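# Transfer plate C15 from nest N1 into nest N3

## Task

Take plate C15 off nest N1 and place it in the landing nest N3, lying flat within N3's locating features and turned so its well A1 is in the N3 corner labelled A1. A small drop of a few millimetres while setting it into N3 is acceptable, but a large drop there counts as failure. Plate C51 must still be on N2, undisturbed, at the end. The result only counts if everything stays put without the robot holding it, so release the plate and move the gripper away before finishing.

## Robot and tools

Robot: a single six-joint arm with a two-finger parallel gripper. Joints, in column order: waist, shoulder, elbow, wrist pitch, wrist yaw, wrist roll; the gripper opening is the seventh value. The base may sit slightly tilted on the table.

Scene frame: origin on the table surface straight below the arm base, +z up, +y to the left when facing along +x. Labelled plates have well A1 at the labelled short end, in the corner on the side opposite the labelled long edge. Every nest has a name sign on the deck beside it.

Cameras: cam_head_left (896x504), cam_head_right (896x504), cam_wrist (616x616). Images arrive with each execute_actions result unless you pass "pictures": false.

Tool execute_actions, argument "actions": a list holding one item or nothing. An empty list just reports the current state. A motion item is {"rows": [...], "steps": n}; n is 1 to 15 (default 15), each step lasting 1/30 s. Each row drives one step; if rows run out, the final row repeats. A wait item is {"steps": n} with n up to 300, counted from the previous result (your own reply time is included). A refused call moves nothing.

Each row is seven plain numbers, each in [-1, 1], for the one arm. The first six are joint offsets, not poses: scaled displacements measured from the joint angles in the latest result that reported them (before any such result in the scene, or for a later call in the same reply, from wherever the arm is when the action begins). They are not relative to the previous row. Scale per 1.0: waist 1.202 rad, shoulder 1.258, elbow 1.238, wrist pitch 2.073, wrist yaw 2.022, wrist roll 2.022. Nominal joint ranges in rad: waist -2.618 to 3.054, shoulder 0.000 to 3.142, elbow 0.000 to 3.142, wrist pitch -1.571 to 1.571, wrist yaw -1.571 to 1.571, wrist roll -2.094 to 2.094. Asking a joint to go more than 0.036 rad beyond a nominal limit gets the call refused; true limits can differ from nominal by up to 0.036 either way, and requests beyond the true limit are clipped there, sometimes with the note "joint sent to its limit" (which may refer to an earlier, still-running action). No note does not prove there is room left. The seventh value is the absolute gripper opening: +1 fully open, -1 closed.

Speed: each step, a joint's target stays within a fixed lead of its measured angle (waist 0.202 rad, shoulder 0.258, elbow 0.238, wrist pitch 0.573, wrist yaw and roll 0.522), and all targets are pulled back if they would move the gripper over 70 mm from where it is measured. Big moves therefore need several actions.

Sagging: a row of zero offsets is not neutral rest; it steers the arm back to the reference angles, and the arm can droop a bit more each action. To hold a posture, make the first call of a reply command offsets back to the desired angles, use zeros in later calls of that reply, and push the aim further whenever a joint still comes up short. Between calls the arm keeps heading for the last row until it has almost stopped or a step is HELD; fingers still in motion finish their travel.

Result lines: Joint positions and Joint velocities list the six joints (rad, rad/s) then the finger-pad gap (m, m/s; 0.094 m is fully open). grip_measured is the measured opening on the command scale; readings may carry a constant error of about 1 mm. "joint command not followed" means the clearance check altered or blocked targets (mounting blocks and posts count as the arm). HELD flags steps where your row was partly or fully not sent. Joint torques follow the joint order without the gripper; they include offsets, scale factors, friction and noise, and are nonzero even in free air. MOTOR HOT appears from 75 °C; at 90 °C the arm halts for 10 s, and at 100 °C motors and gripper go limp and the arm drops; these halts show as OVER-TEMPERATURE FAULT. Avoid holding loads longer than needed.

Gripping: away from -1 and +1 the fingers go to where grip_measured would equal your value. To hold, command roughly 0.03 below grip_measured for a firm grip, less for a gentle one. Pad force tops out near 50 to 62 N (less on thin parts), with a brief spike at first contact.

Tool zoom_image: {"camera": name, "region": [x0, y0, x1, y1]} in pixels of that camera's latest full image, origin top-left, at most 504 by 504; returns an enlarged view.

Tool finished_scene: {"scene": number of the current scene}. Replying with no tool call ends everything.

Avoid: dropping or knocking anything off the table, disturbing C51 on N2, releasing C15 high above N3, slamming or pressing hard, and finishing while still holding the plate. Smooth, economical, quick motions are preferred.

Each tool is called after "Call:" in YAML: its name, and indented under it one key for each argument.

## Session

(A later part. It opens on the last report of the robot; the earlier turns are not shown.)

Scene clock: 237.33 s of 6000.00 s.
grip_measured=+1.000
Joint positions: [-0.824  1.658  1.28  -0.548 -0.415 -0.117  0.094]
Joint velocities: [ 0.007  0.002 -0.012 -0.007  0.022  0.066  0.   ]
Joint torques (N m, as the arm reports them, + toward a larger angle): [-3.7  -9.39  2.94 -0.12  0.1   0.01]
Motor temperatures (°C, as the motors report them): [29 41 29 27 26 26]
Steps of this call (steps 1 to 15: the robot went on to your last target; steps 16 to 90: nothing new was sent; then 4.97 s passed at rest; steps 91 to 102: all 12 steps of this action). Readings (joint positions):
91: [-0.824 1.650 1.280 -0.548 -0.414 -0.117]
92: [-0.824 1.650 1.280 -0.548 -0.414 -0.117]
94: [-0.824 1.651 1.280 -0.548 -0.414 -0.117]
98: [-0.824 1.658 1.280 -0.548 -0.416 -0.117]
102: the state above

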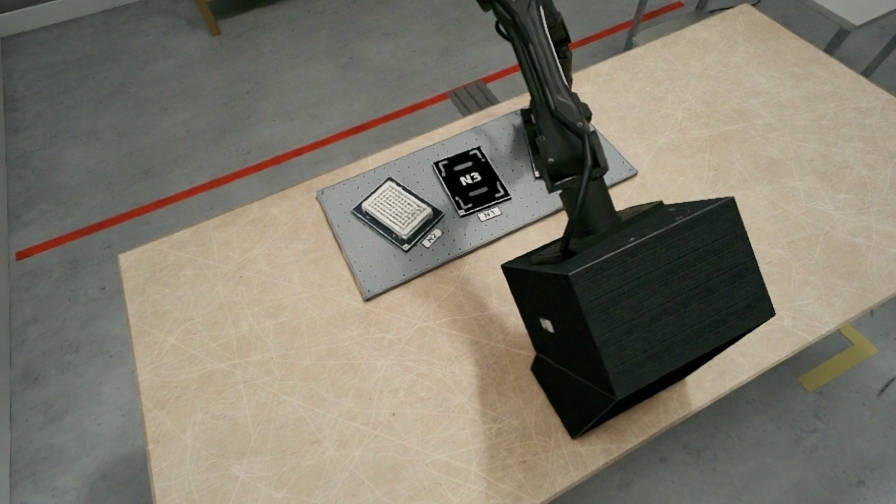

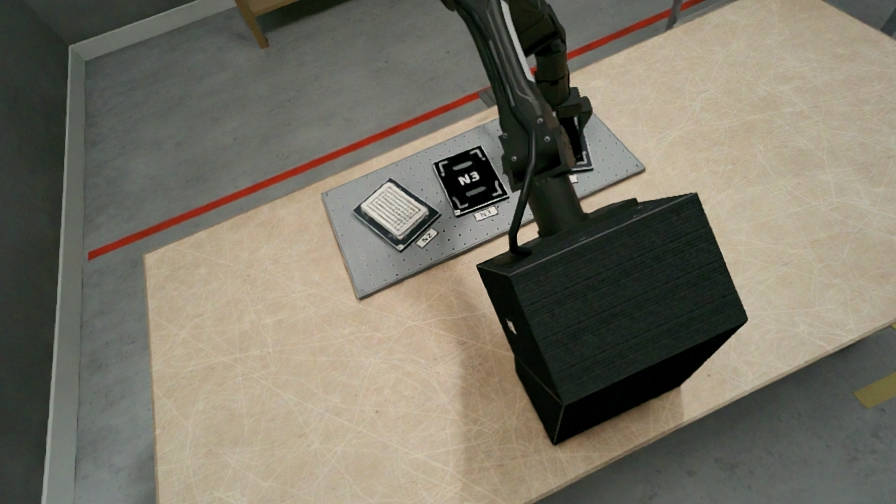

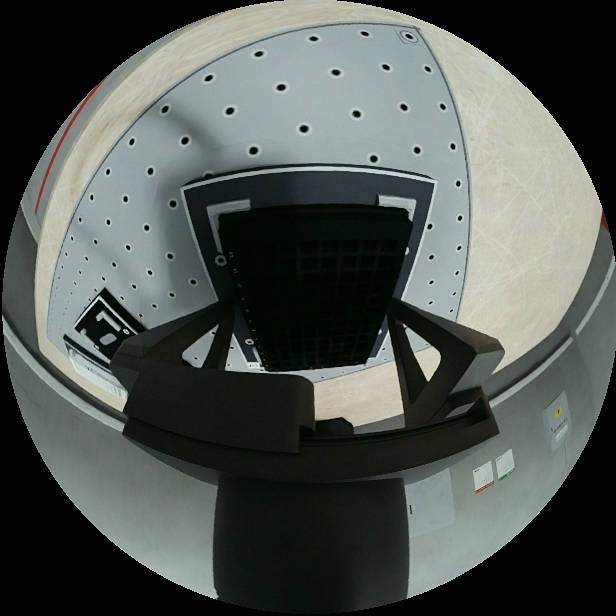

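Call:
execute_actions:
  actions:
    - {"rows":[[0,0,0,0,0.004,0,0.95],[0,0,0,0,0.004,0,0.92],[0,0,0,0,0.004,0,0.89],[0,0,0,0,0.004,0,0.86],[0,0,0,0,0.004,0,0.83],[0,0,0,0,0.004,0,0.8],[0,0,0,0,0.004,0,0.77],[0,0,0,0,0.004,0,0.74],[0,0,0,0,0.004,0,0.71],[0,0,0,0,0.004,0,0.68],[0,0,0,0,0.004,0,0.66]],"steps":15}

Call:
zoom_image:
  camera: "cam_wrist"
  region: [170,150,470,400]

Scene clock: 261.00 s of 6000.00 s.
grip_measured=+0.731
Joint positions: [-0.823  1.658  1.28  -0.548 -0.403 -0.118  0.081]
Joint velocities: [ 0.012 -0.002 -0.002 -0.037 -0.051 -0.037 -0.   ]
Joint torques (N m, as the arm reports them, + toward a larger angle): [ -3.38 -10.28   2.79  -0.27  -0.01   0.02]
Motor temperatures (°C, as the motors report them): [29 40 29 27 26 26]
Steps of this call (steps 1 to 15: the robot went on to your last target; steps 16 to 90: nothing new was sent; then 20.17 s passed at rest; steps 91 to 105: all 15 steps of this action). Readings (joint positions):
91: [-0.824 1.658 1.280 -0.548 -0.416 -0.117]
92: [-0.823 1.658 1.280 -0.548 -0.417 -0.117]
94: [-0.823 1.658 1.280 -0.548 -0.415 -0.117]
98: [-0.823 1.658 1.280 -0.548 -0.404 -0.118]
105: the state above

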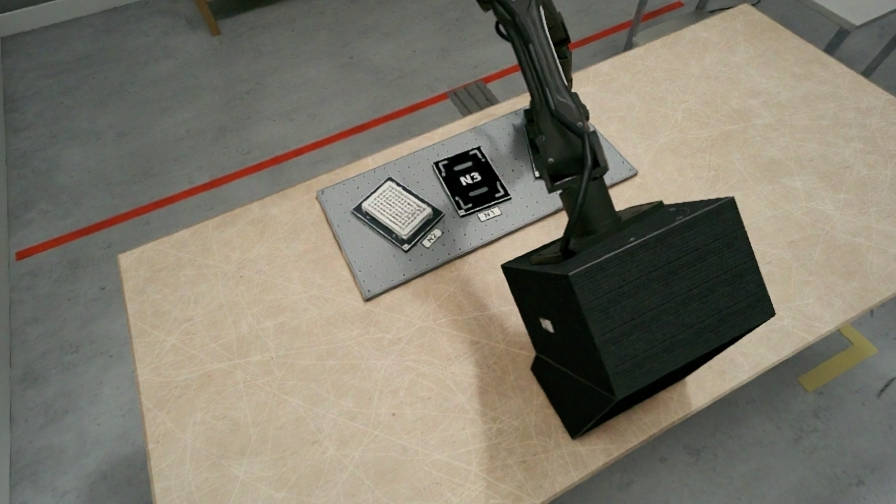

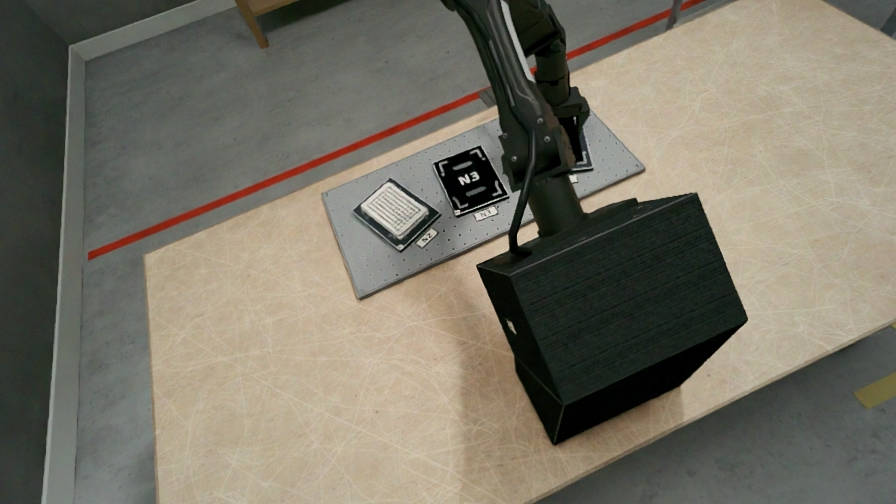

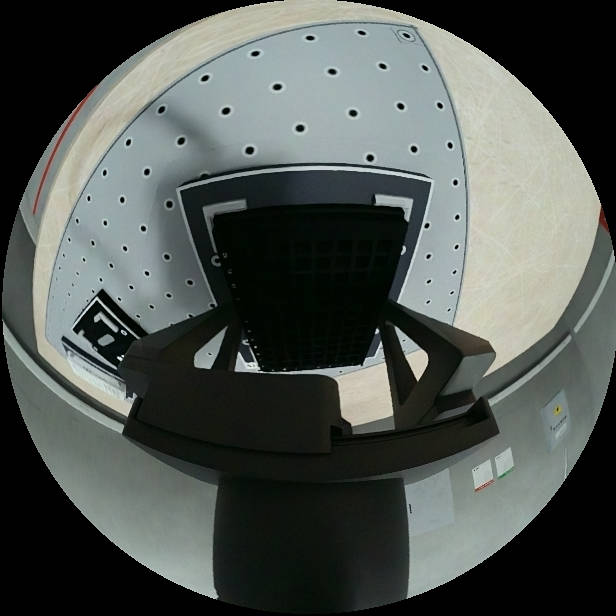

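Region (170, 150, 470, 400) of cam_wrist's 616x616 image, scaled by 1.680, with more detail than that image has.

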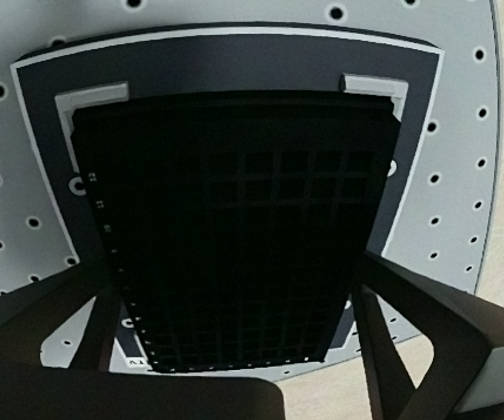

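Call:
execute_actions:
  actions:
    - {"rows":[[0,-0.01,0,0,0,0,0.66],[0,-0.018,0,0,0,0,0.66],[0,-0.025,0,0,0,0,0.66],[0,-0.033,0,0,0,0,0.66],[0,-0.042,0,0,0,0,0.66],[0,-0.051,0,0,0,0,0.66],[0,-0.06,0,0,0,0,0.66],[0,-0.07,0,0,0,0,0.66],[0,-0.08,0,0,0,0,0.66],[0,-0.09,0,0,0,0,0.66],[0,-0.1,0,0,0,0,0.66],[0,-0.11,0,0,0,0,0.66]],"steps":15}

Scene clock: 268.53 s of 6000.00 s.
grip_measured=+0.731
Joint positions: [-0.821  1.537  1.278 -0.56  -0.397 -0.118  0.081]
Joint velocities: [ 0.007 -0.261  0.002  0.081 -0.037 -0.022 -0.001]
Joint torques (N m, as the arm reports them, + toward a larger angle): [ -3.18 -10.06   3.63  -0.12   0.06   0.02]
Motor temperatures (°C, as the motors report them): [29 40 29 27 26 26]
Steps of this call (steps 1 to 15: the robot went on to your last target; steps 16 to 90: nothing new was sent; then 4.03 s passed at rest; steps 91 to 105: all 15 steps of this action). Readings (joint positions):
91: [-0.823 1.658 1.280 -0.548 -0.403 -0.118]
92: [-0.823 1.658 1.280 -0.548 -0.403 -0.118]
94: [-0.823 1.655 1.280 -0.548 -0.401 -0.118]
98: [-0.823 1.633 1.280 -0.565 -0.387 -0.118]
105: the state above

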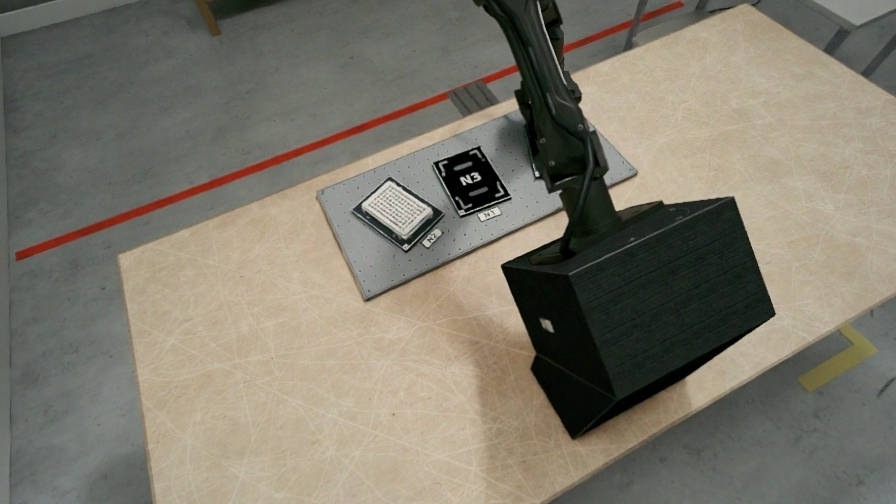

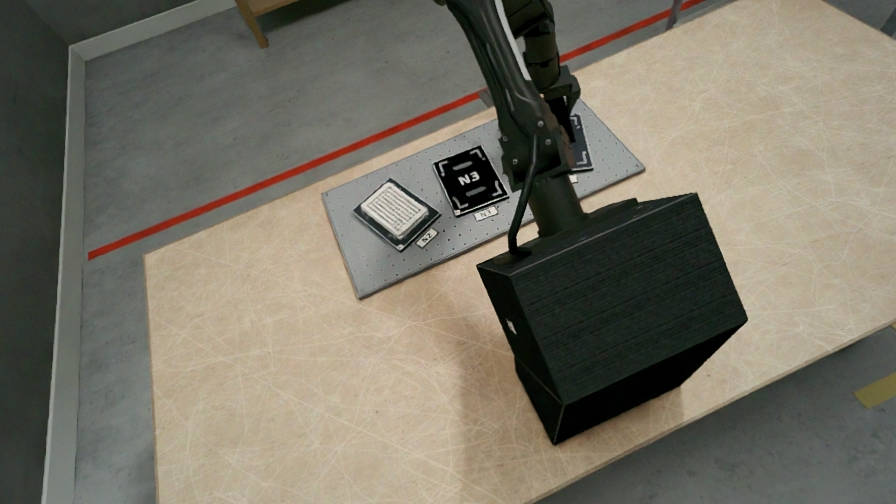

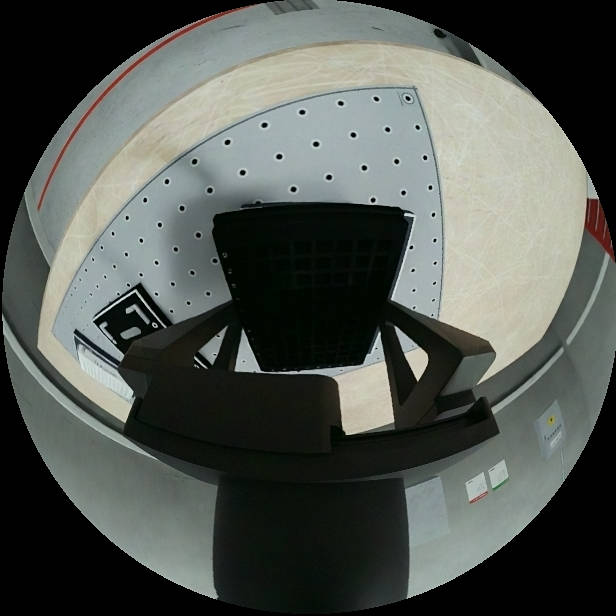

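Call:
execute_actions:
  actions:
    - {"rows":[[0.01,-0.006,-0.004,0,0.004,0.002,0.66],[0.025,-0.013,-0.01,0,0.01,0.005,0.66],[0.045,-0.02,-0.017,0.001,0.018,0.01,0.66],[0.065,-0.027,-0.024,0.001,0.026,0.015,0.66],[0.085,-0.034,-0.031,0.002,0.034,0.02,0.66],[0.105,-0.041,-0.038,0.002,0.042,0.025,0.66],[0.125,-0.048,-0.045,0.002,0.05,0.03,0.66],[0.145,-0.055,-0.052,0.003,0.058,0.034,0.66],[0.165,-0.062,-0.059,0.003,0.066,0.038,0.66],[0.185,-0.069,-0.066,0.003,0.074,0.043,0.66],[0.205,-0.076,-0.073,0.004,0.082,0.047,0.66],[0.225,-0.083,-0.08,0.004,0.09,0.052,0.66],[0.25,-0.09,-0.087,0.004,0.098,0.057,0.66],[0.27,-0.097,-0.094,0.005,0.106,0.062,0.66],[0.29,-0.105,-0.1,0.005,0.115,0.066,0.66]],"steps":15}
  pictures: false

Call:
execute_actions:
  actions:
    - {"rows":[[0.02,-0.007,-0.007,0,0.008,0.005,0.66],[0.04,-0.014,-0.014,0.001,0.016,0.01,0.66],[0.06,-0.021,-0.021,0.001,0.024,0.015,0.66],[0.08,-0.028,-0.028,0.002,0.032,0.02,0.66],[0.1,-0.035,-0.035,0.002,0.04,0.025,0.66],[0.12,-0.042,-0.042,0.002,0.048,0.03,0.66],[0.14,-0.049,-0.049,0.003,0.056,0.035,0.66],[0.16,-0.056,-0.056,0.003,0.064,0.04,0.66],[0.18,-0.063,-0.063,0.003,0.072,0.045,0.66],[0.2,-0.07,-0.07,0.004,0.08,0.05,0.66],[0.22,-0.077,-0.077,0.004,0.088,0.055,0.66],[0.24,-0.084,-0.084,0.004,0.096,0.06,0.66],[0.26,-0.091,-0.091,0.005,0.104,0.064,0.66],[0.28,-0.097,-0.097,0.005,0.111,0.066,0.66],[0.29,-0.1,-0.1,0.005,0.115,0.067,0.66]],"steps":15}

Scene clock: 350.80 s of 6000.00 s.
grip_measured=+0.731
Joint positions: [-0.516  1.45   1.178 -0.553 -0.24  -0.027  0.081]
Joint velocities: [ 0.672 -0.305 -0.203  0.007  0.535  0.242  0.   ]
Joint torques (N m, as the arm reports them, + toward a larger angle): [ -1.23 -13.24   2.45  -0.21  -0.04   0.09]
Motor temperatures (°C, as the motors report them): [29 42 29 27 26 26]
Steps of this call (steps 1 to 15: the robot went on to your last target; steps 16 to 90: nothing new was sent; then 78.77 s passed at rest; steps 91 to 105: all 15 steps of this action). Readings (joint positions):
91: [-0.820 1.528 1.278 -0.555 -0.399 -0.118]
92: [-0.815 1.528 1.278 -0.555 -0.395 -0.117]
94: [-0.791 1.528 1.276 -0.554 -0.378 -0.110]
98: [-0.692 1.512 1.241 -0.553 -0.336 -0.085]
105: the state above

Scene clock: 351.30 s of 6000.00 s.
grip_measured=+0.731
Joint positions: [-0.203  1.36   1.076 -0.553 -0.074  0.074  0.081]
Joint velocities: [ 0.598 -0.252 -0.188  0.022  0.374  0.183  0.001]
Joint torques (N m, as the arm reports them, + toward a larger angle): [  0.   -12.01   2.5   -0.2    0.05  -0.04]
Motor temperatures (°C, as the motors report them): [29 42 29 27 26 26]
Steps of this call (steps 1 to 15: all 15 steps of this action). Readings (joint positions):
1: [-0.496 1.444 1.175 -0.556 -0.236 -0.025]
2: [-0.482 1.444 1.175 -0.556 -0.235 -0.023]
4: [-0.456 1.443 1.170 -0.554 -0.220 -0.015]
8: [-0.374 1.423 1.136 -0.553 -0.170 0.014]
15: the state above

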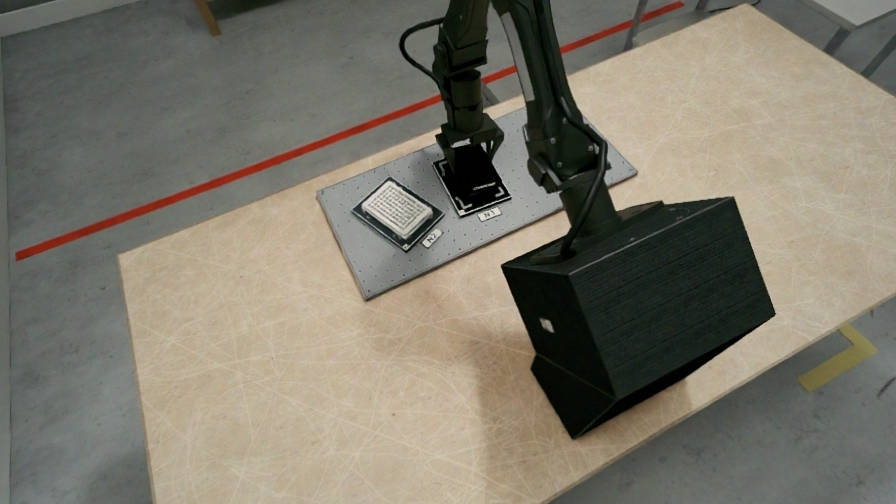

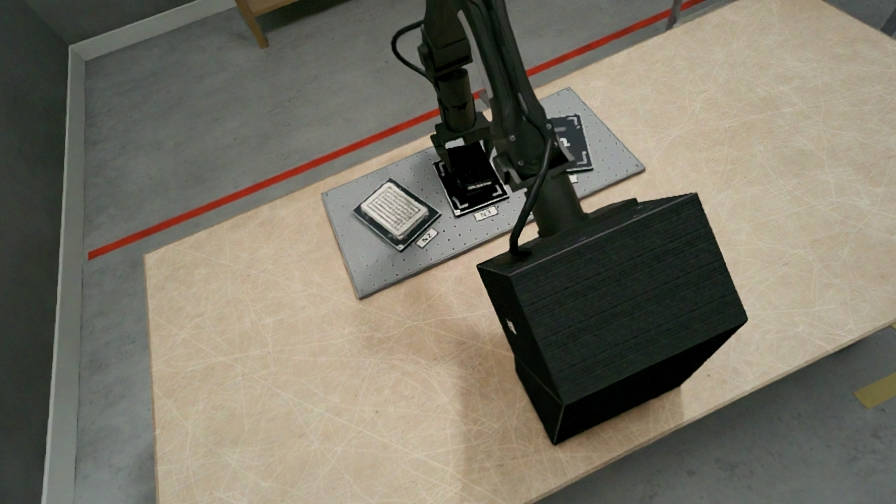

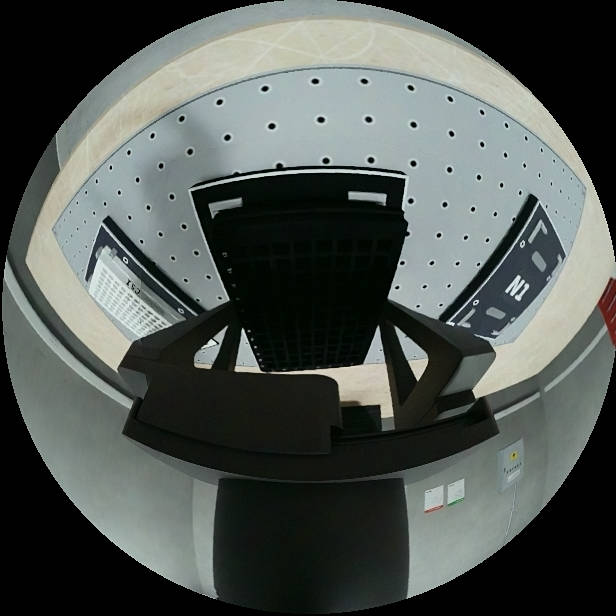

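Call:
execute_actions:
  actions: []

Scene clock: 360.80 s of 6000.00 s.
grip_measured=+0.731
Joint positions: [-0.167  1.347  1.068 -0.553 -0.015  0.103  0.081]
Joint velocities: [-0.037 -0.007  0.002  0.022  0.022 -0.051 -0.   ]
Joint torques (N m, as the arm reports them, + toward a larger angle): [  0.23 -12.34   2.14  -0.18   0.05   0.05]
Motor temperatures (°C, as the motors report them): [29 42 29 27 26 26]
Steps of this call (steps 1 to 30: the robot went on to your last target; steps 31 to 90: nothing new was sent; then 6.50 s passed at rest). Readings (joint positions):
1: [-0.185 1.353 1.071 -0.553 -0.065 0.079]
2: [-0.173 1.349 1.068 -0.553 -0.058 0.084]
4: [-0.167 1.347 1.068 -0.553 -0.046 0.090]
8: [-0.167 1.347 1.068 -0.553 -0.027 0.098]
90: the state above
The arm was judged still, so your last target was given up. Only a new action makes it travel on or press farther. Fingers that are still opening or closing keep moving.

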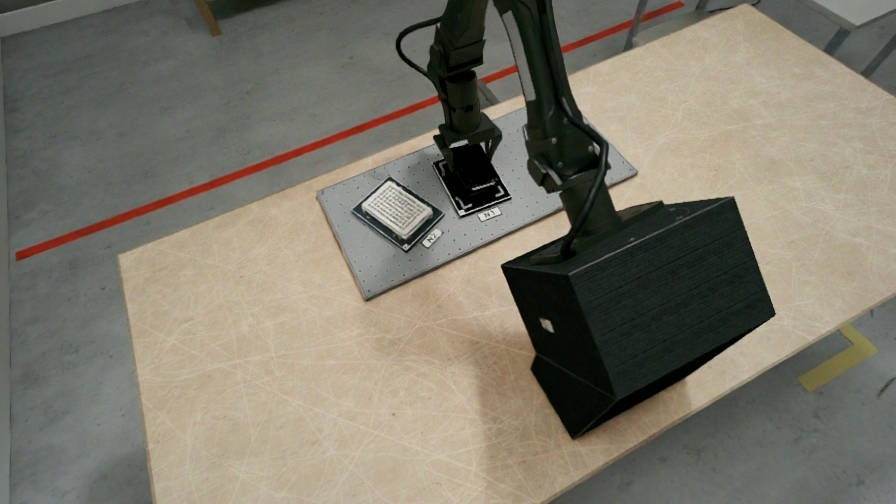

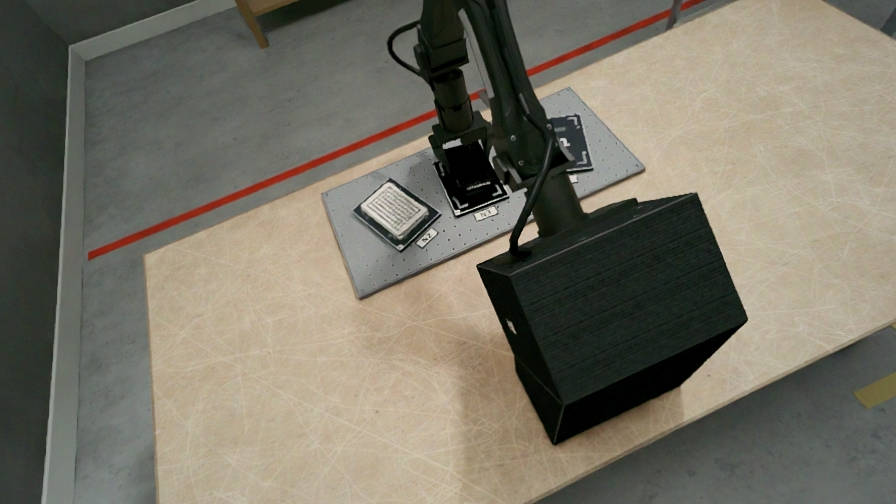

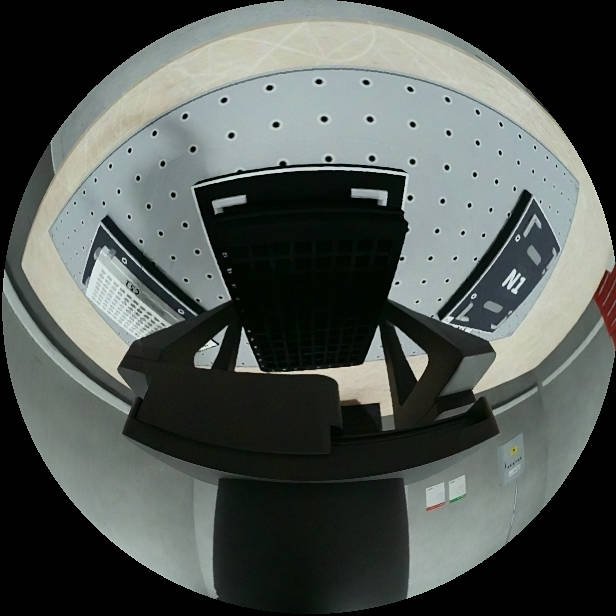

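Call:
execute_actions:
  actions:
    - {"rows":[[0.005,0,0,0,0.005,0.003,0.66],[0.01,0,0,0,0.01,0.006,0.66],[0.015,0,0,0,0.015,0.009,0.66],[0.02,0,0,0,0.02,0.012,0.66],[0.025,0,0,0,0.025,0.015,0.66],[0.03,0,0,0,0.03,0.018,0.66],[0.035,0,0,0,0.035,0.021,0.66],[0.039,0,0,0,0.04,0.024,0.66],[0.039,0,0,0,0.045,0.026,0.66]],"steps":15}
  pictures: false

Call:
execute_actions:
  actions:
    - {"rows":[[0,0,0,0,0,0,0.66]],"steps":6}

Call:
zoom_image:
  camera: "cam_wrist"
  region: [170,130,470,380]

Scene clock: 380.80 s of 6000.00 s.
grip_measured=+0.731
Joint positions: [-0.128  1.347  1.068 -0.553  0.057  0.145  0.081]
Joint velocities: [-0.017 -0.012 -0.002 -0.051  0.066 -0.007 -0.   ]
Joint torques (N m, as the arm reports them, + toward a larger angle): [  0.78 -10.3    3.2   -0.27   0.04   0.03]
Motor temperatures (°C, as the motors report them): [28 43 29 27 26 26]
Steps of this call (steps 1 to 90: nothing new was sent; then 16.50 s passed at rest; steps 91 to 105: all 15 steps of this action). Readings (joint positions):
91: [-0.167 1.347 1.068 -0.553 -0.015 0.103]
92: [-0.167 1.347 1.068 -0.553 -0.013 0.104]
94: [-0.164 1.347 1.068 -0.553 -0.004 0.109]
98: [-0.140 1.347 1.068 -0.553 0.024 0.126]
105: the state above

Scene clock: 381.00 s of 6000.00 s.
grip_measured=+0.731
Joint positions: [-0.128  1.347  1.068 -0.553  0.058  0.145  0.081]
Joint velocities: [ 0.007  0.007  0.007  0.022 -0.051  0.007  0.001]
Joint torques (N m, as the arm reports them, + toward a larger angle): [  0.27 -10.22   3.28  -0.26  -0.05   0.  ]
Motor temperatures (°C, as the motors report them): [28 43 29 27 26 26]
Steps of this call (steps 1 to 6: all 6 steps of this action). Readings (joint positions):
1: [-0.128 1.347 1.068 -0.553 0.058 0.145]
2: [-0.128 1.347 1.068 -0.553 0.058 0.145]
4: [-0.128 1.347 1.068 -0.553 0.058 0.145]
6: the state above

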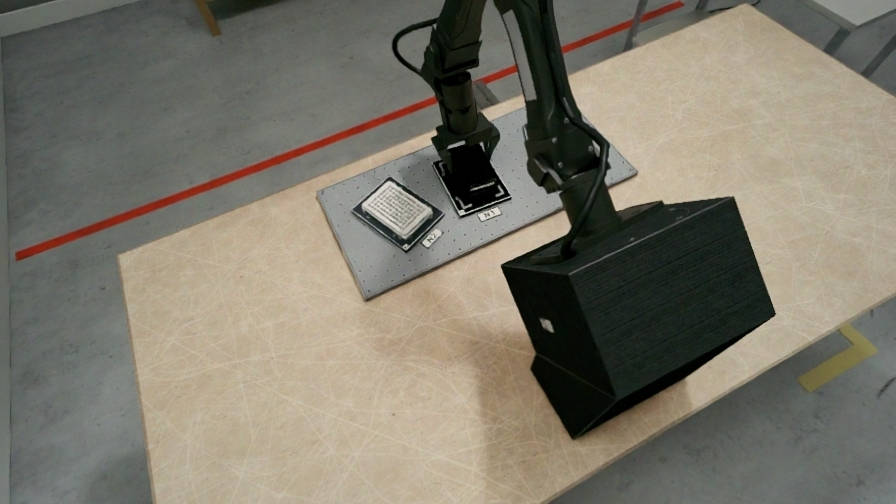

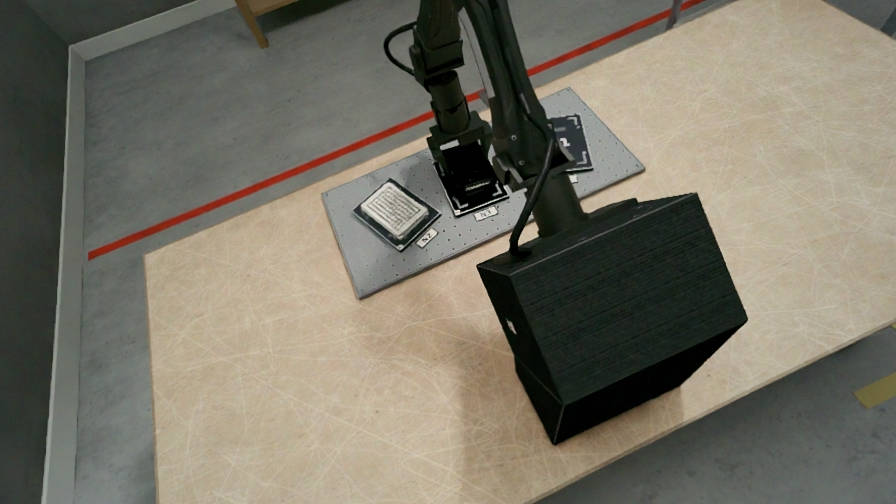

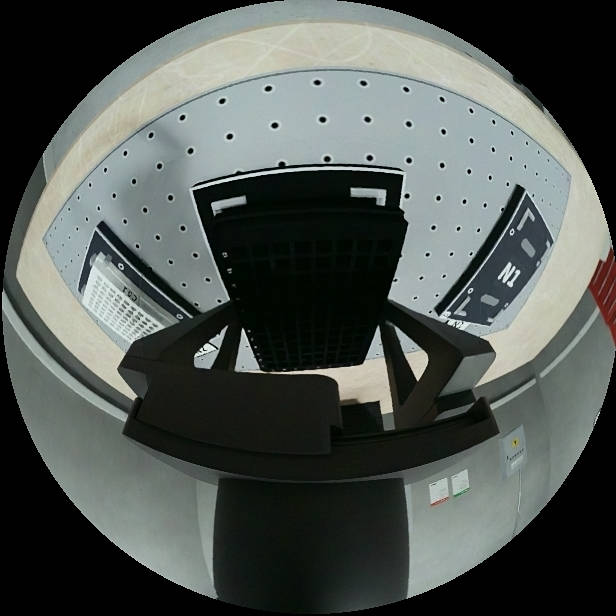

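Region (170, 130, 470, 380) of cam_wrist's 616x616 image, scaled by 1.680, with more detail than that image has.

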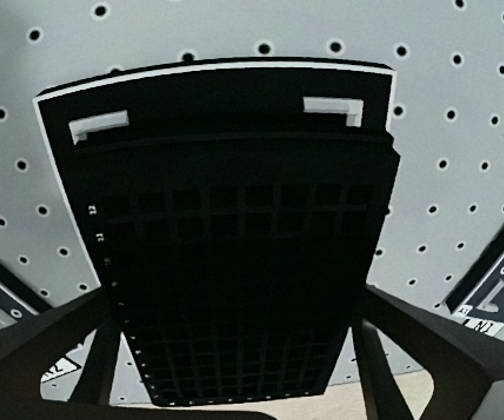

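Call:
execute_actions:
  actions:
    - {"rows":[[0.001,0,0,0,0,-0.004,0.66],[0.002,0.004,0,0.003,0,-0.008,0.66],[0.003,0.008,0,0.005,0,-0.012,0.66],[0.004,0.012,0,0.008,0,-0.016,0.66],[0.005,0.016,0,0.01,0,-0.02,0.66],[0.005,0.02,0,0.013,0,-0.02,0.66],[0.005,0.024,0,0.015,0,-0.02,0.66],[0.005,0.028,0,0.018,0,-0.02,0.66],[0.005,0.032,0,0.021,0,-0.02,0.66],[0.005,0.036,0,0.024,0,-0.02,0.66],[0.005,0.04,0,0.027,0,-0.02,0.66]],"steps":15}

Call:
zoom_image:
  camera: "cam_wrist"
  region: [170,150,470,400]

Scene clock: 394.03 s of 6000.00 s.
grip_measured=+0.731
Joint positions: [-0.128  1.397  1.068 -0.521  0.058  0.111  0.081]
Joint velocities: [ 0.017  0.012 -0.022  0.081  0.007 -0.051 -0.   ]
Joint torques (N m, as the arm reports them, + toward a larger angle): [  0.76 -10.3    3.03  -0.14  -0.03  -0.06]
Motor temperatures (°C, as the motors report them): [28 42 29 27 26 26]
Steps of this call (steps 1 to 15: the robot went on to your last target; steps 16 to 90: nothing new was sent; then 9.53 s passed at rest; steps 91 to 105: all 15 steps of this action). Readings (joint positions):
91: [-0.128 1.347 1.068 -0.553 0.058 0.145]
92: [-0.128 1.347 1.068 -0.553 0.058 0.143]
94: [-0.128 1.347 1.068 -0.553 0.058 0.136]
98: [-0.128 1.365 1.068 -0.543 0.058 0.121]
105: the state above

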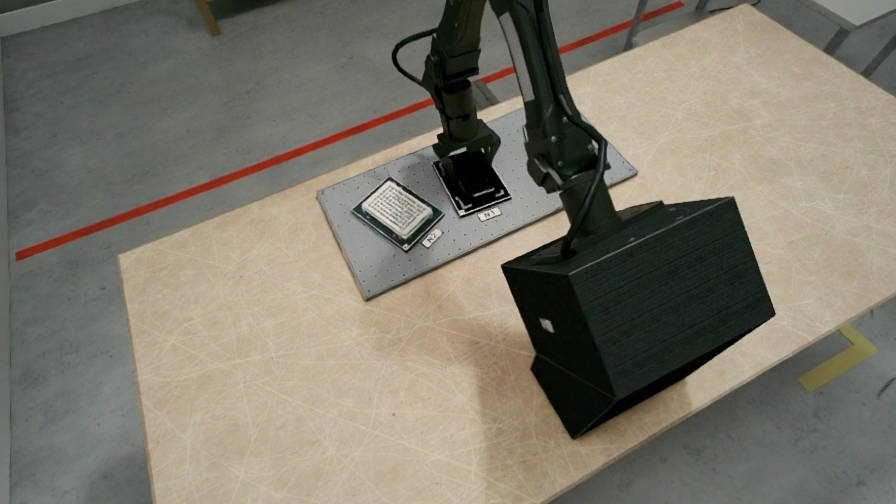

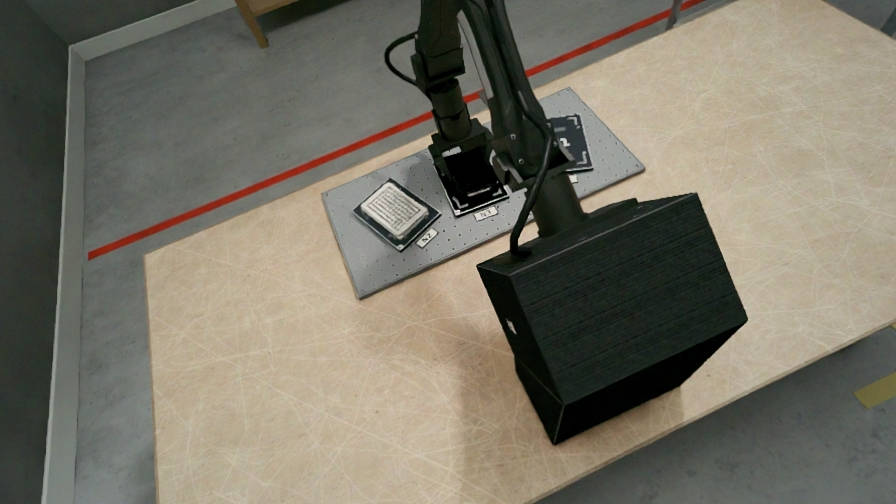

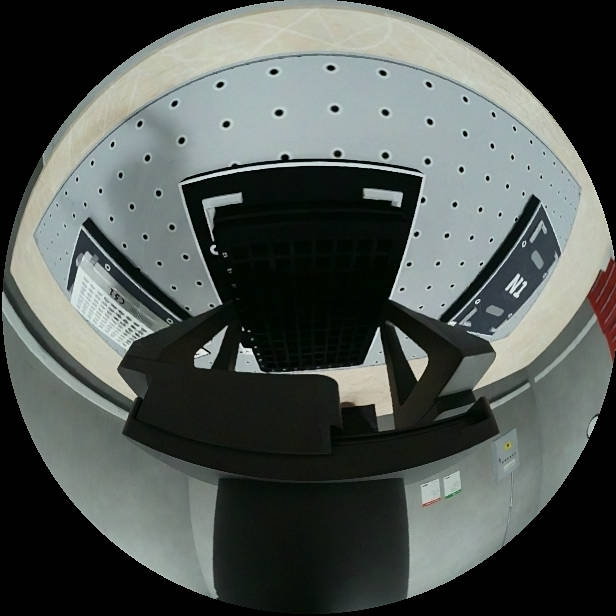

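Region (170, 150, 470, 400) of cam_wrist's 616x616 image, scaled by 1.680, with more detail than that image has.

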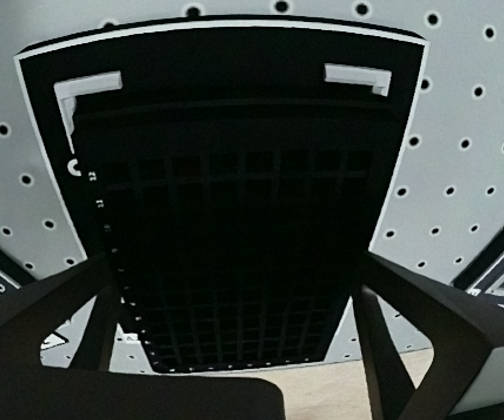

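Call:
execute_actions:
  actions:
    - {"rows":[[0,0,0,0.002,-0.002,0,0.66],[0,0,0,0.004,-0.004,0,0.66],[0,0,0,0.006,-0.006,0,0.66],[0,0,0,0.008,-0.008,0,0.66],[0,0,0,0.01,-0.01,0,0.66],[0,0,0,0.012,-0.012,0,0.66]],"steps":12}

Call:
zoom_image:
  camera: "cam_wrist"
  region: [170,150,470,400]

Scene clock: 409.07 s of 6000.00 s.
grip_measured=+0.731
Joint positions: [-0.128  1.397  1.068 -0.511  0.042  0.109  0.081]
Joint velocities: [-0.007  0.002  0.002 -0.066 -0.022 -0.095  0.   ]
Joint torques (N m, as the arm reports them, + toward a larger angle): [  0.52 -10.31   2.77  -0.17  -0.04   0.03]
Motor temperatures (°C, as the motors report them): [28 42 29 27 26 26]
Steps of this call (steps 1 to 15: the robot went on to your last target; steps 16 to 90: nothing new was sent; then 11.63 s passed at rest; steps 91 to 102: all 12 steps of this action). Readings (joint positions):
91: [-0.128 1.397 1.068 -0.511 0.058 0.109]
92: [-0.128 1.397 1.068 -0.511 0.057 0.109]
94: [-0.128 1.397 1.068 -0.511 0.055 0.109]
98: [-0.128 1.397 1.068 -0.511 0.046 0.109]
102: the state above

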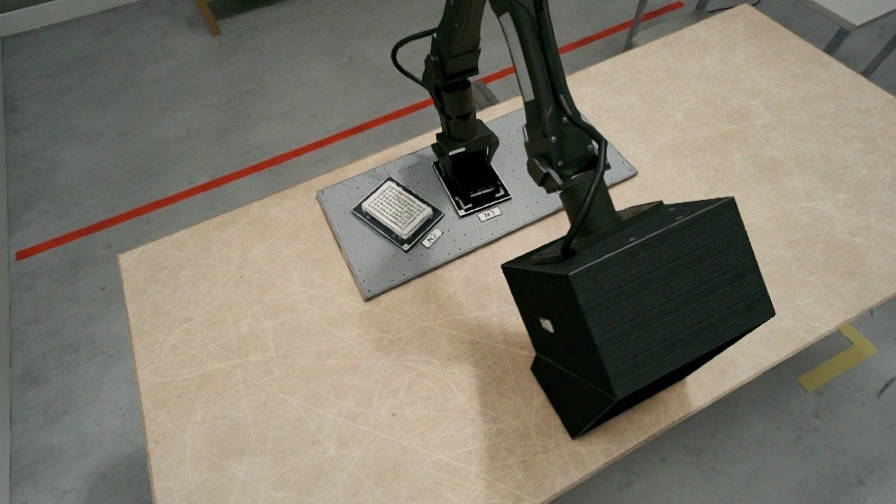

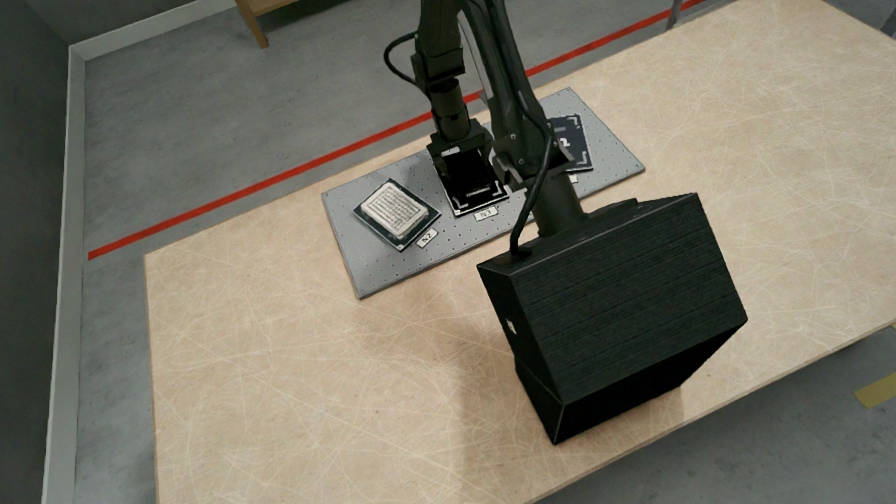

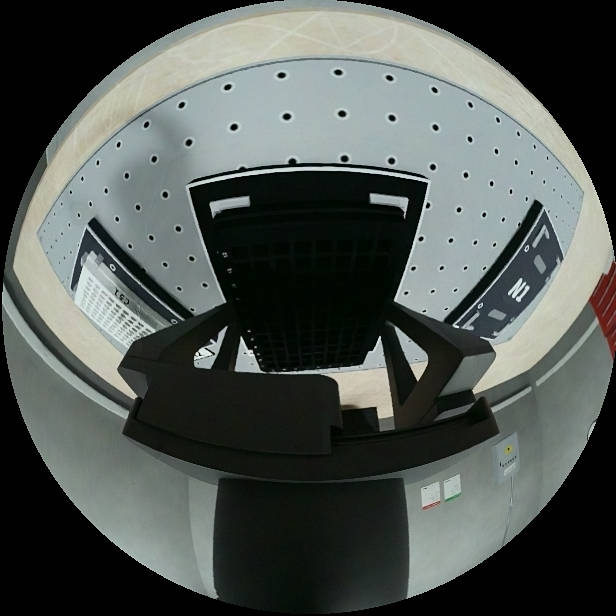

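Region (170, 150, 470, 400) of cam_wrist's 616x616 image, scaled by 1.680, with more detail than that image has.

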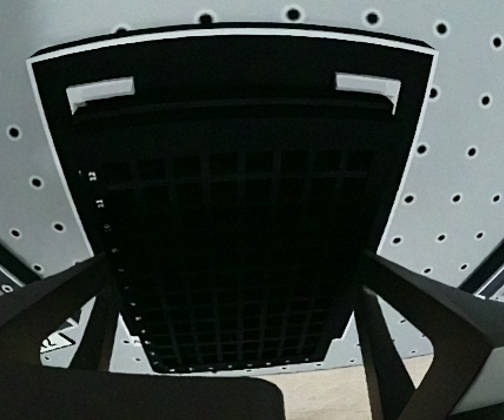

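Call:
execute_actions:
  actions:
    - {"rows":[[0,0,0,0.004,0.001,0,0.66],[0,0,0,0.008,0.002,0,0.66],[0,0,0,0.011,0.004,0,0.66],[0,0,0,0.014,0.005,0,0.66],[0,0,0,0.016,0.0065,0,0.66],[0,0,0,0.018,0.0065,0,0.66]],"steps":12}

Call:
zoom_image:
  camera: "cam_wrist"
  region: [170,150,470,400]

Scene clock: 419.50 s of 6000.00 s.
grip_measured=+0.731
Joint positions: [-0.128  1.397  1.068 -0.492  0.045  0.109  0.081]
Joint velocities: [-0.007 -0.007 -0.007  0.125 -0.037 -0.051 -0.001]
Joint torques (N m, as the arm reports them, + toward a larger angle): [  0.46 -10.31   3.01  -0.1    0.06  -0.03]
Motor temperatures (°C, as the motors report them): [28 42 29 27 26 26]
Steps of this call (steps 1 to 15: the robot went on to your last target; steps 16 to 90: nothing new was sent; then 7.03 s passed at rest; steps 91 to 102: all 12 steps of this action). Readings (joint positions):
91: [-0.128 1.397 1.068 -0.511 0.039 0.109]
92: [-0.128 1.397 1.068 -0.511 0.039 0.109]
94: [-0.128 1.397 1.068 -0.508 0.040 0.109]
98: [-0.128 1.397 1.068 -0.497 0.044 0.109]
102: the state above

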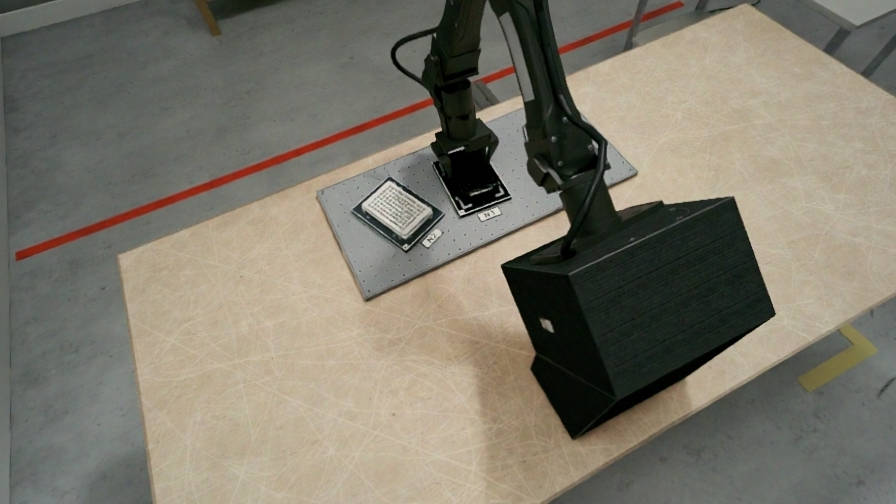

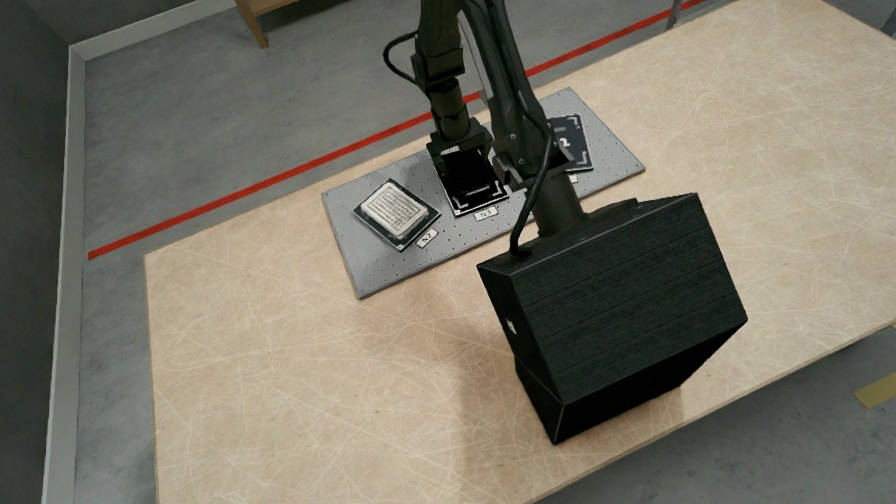

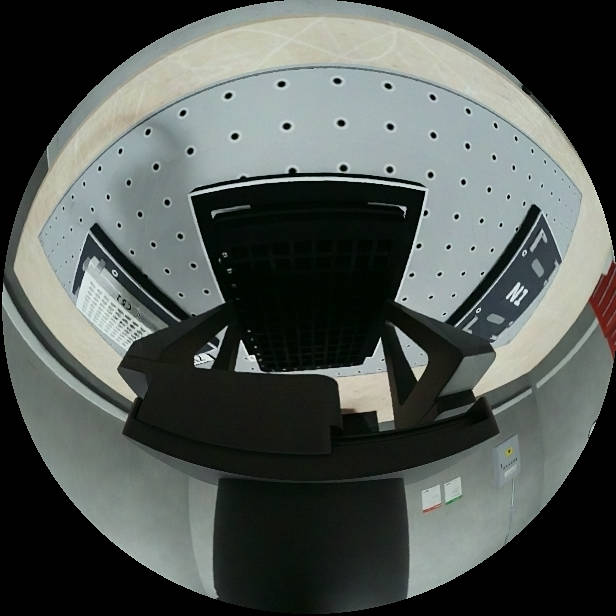

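Region (170, 150, 470, 400) of cam_wrist's 616x616 image, scaled by 1.680, with more detail than that image has.

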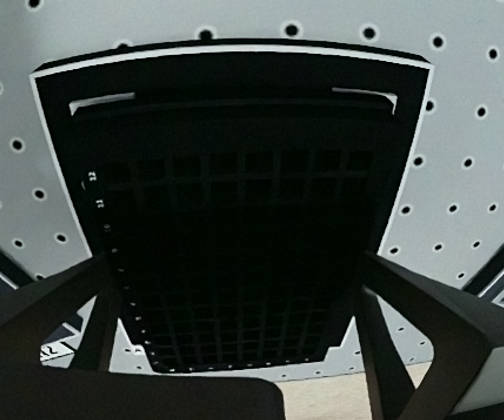

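Call:
execute_actions:
  actions:
    - {"rows":[[0,0.003,0,0.004,0,0,0.66],[0,0.006,0,0.008,0,0,0.66],[0,0.009,0,0.011,0,0,0.66],[0,0.012,0,0.013,0,0,0.66],[0,0.015,0,0.015,0,0,0.66],[0,0.018,0,0.017,0,0,0.66]],"steps":12}

Call:
zoom_image:
  camera: "cam_wrist"
  region: [170,150,470,400]

Scene clock: 429.87 s of 6000.00 s.
grip_measured=+0.731
Joint positions: [-0.128  1.411  1.068 -0.476  0.05   0.11   0.081]
Joint velocities: [ 0.012 -0.002 -0.002 -0.051 -0.007 -0.037  0.001]
Joint torques (N m, as the arm reports them, + toward a larger angle): [ 0.52 -9.49  2.72 -0.05 -0.07 -0.01]
Motor temperatures (°C, as the motors report them): [28 42 29 27 26 26]
Steps of this call (steps 1 to 15: the robot went on to your last target; steps 16 to 90: nothing new was sent; then 6.97 s passed at rest; steps 91 to 102: all 12 steps of this action). Readings (joint positions):
91: [-0.128 1.397 1.068 -0.488 0.046 0.109]
92: [-0.128 1.397 1.068 -0.488 0.046 0.109]
94: [-0.128 1.397 1.068 -0.487 0.046 0.109]
98: [-0.128 1.410 1.068 -0.476 0.048 0.110]
102: the state above

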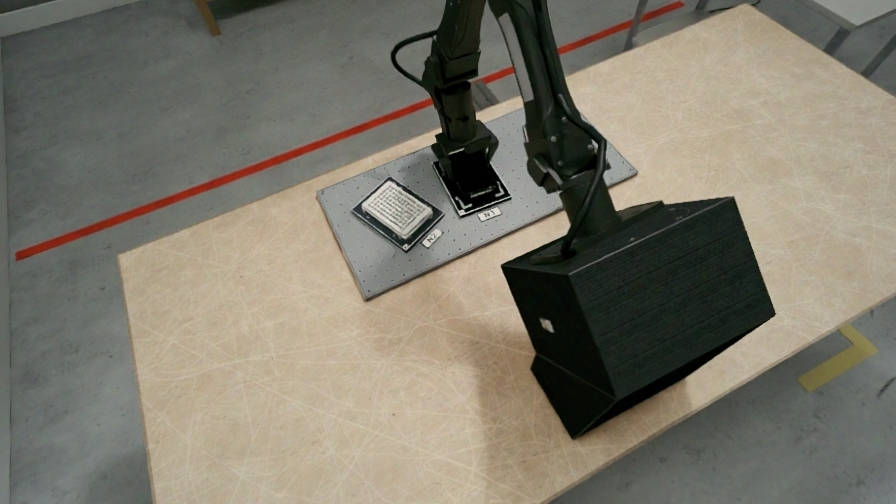

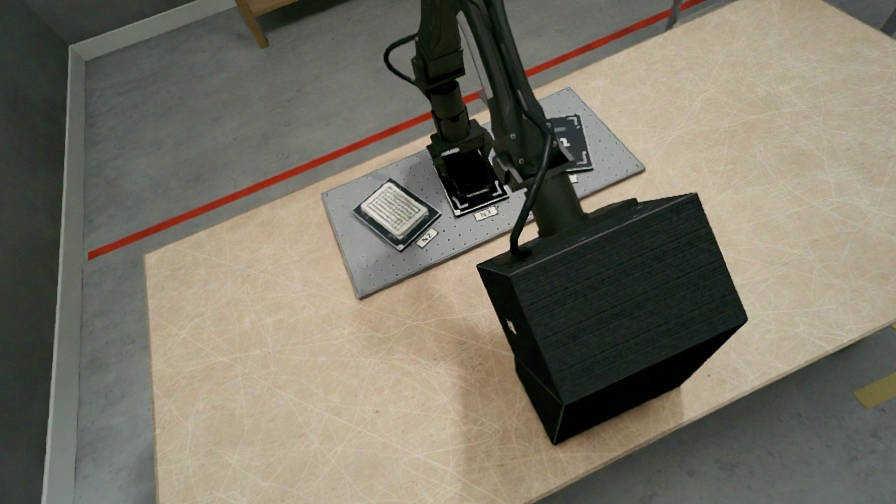

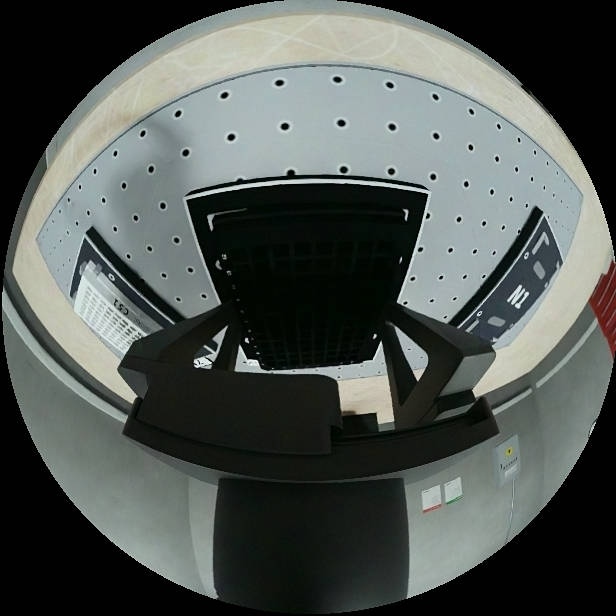

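Region (170, 150, 470, 400) of cam_wrist's 616x616 image, scaled by 1.680, with more detail than that image has.

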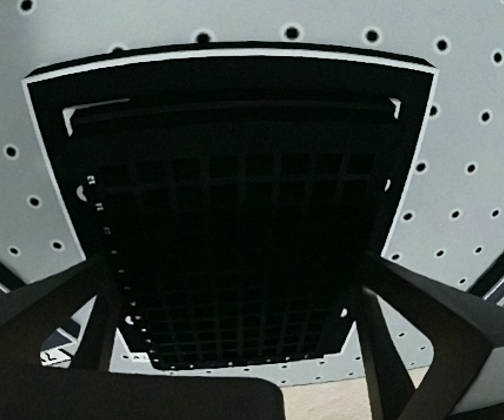

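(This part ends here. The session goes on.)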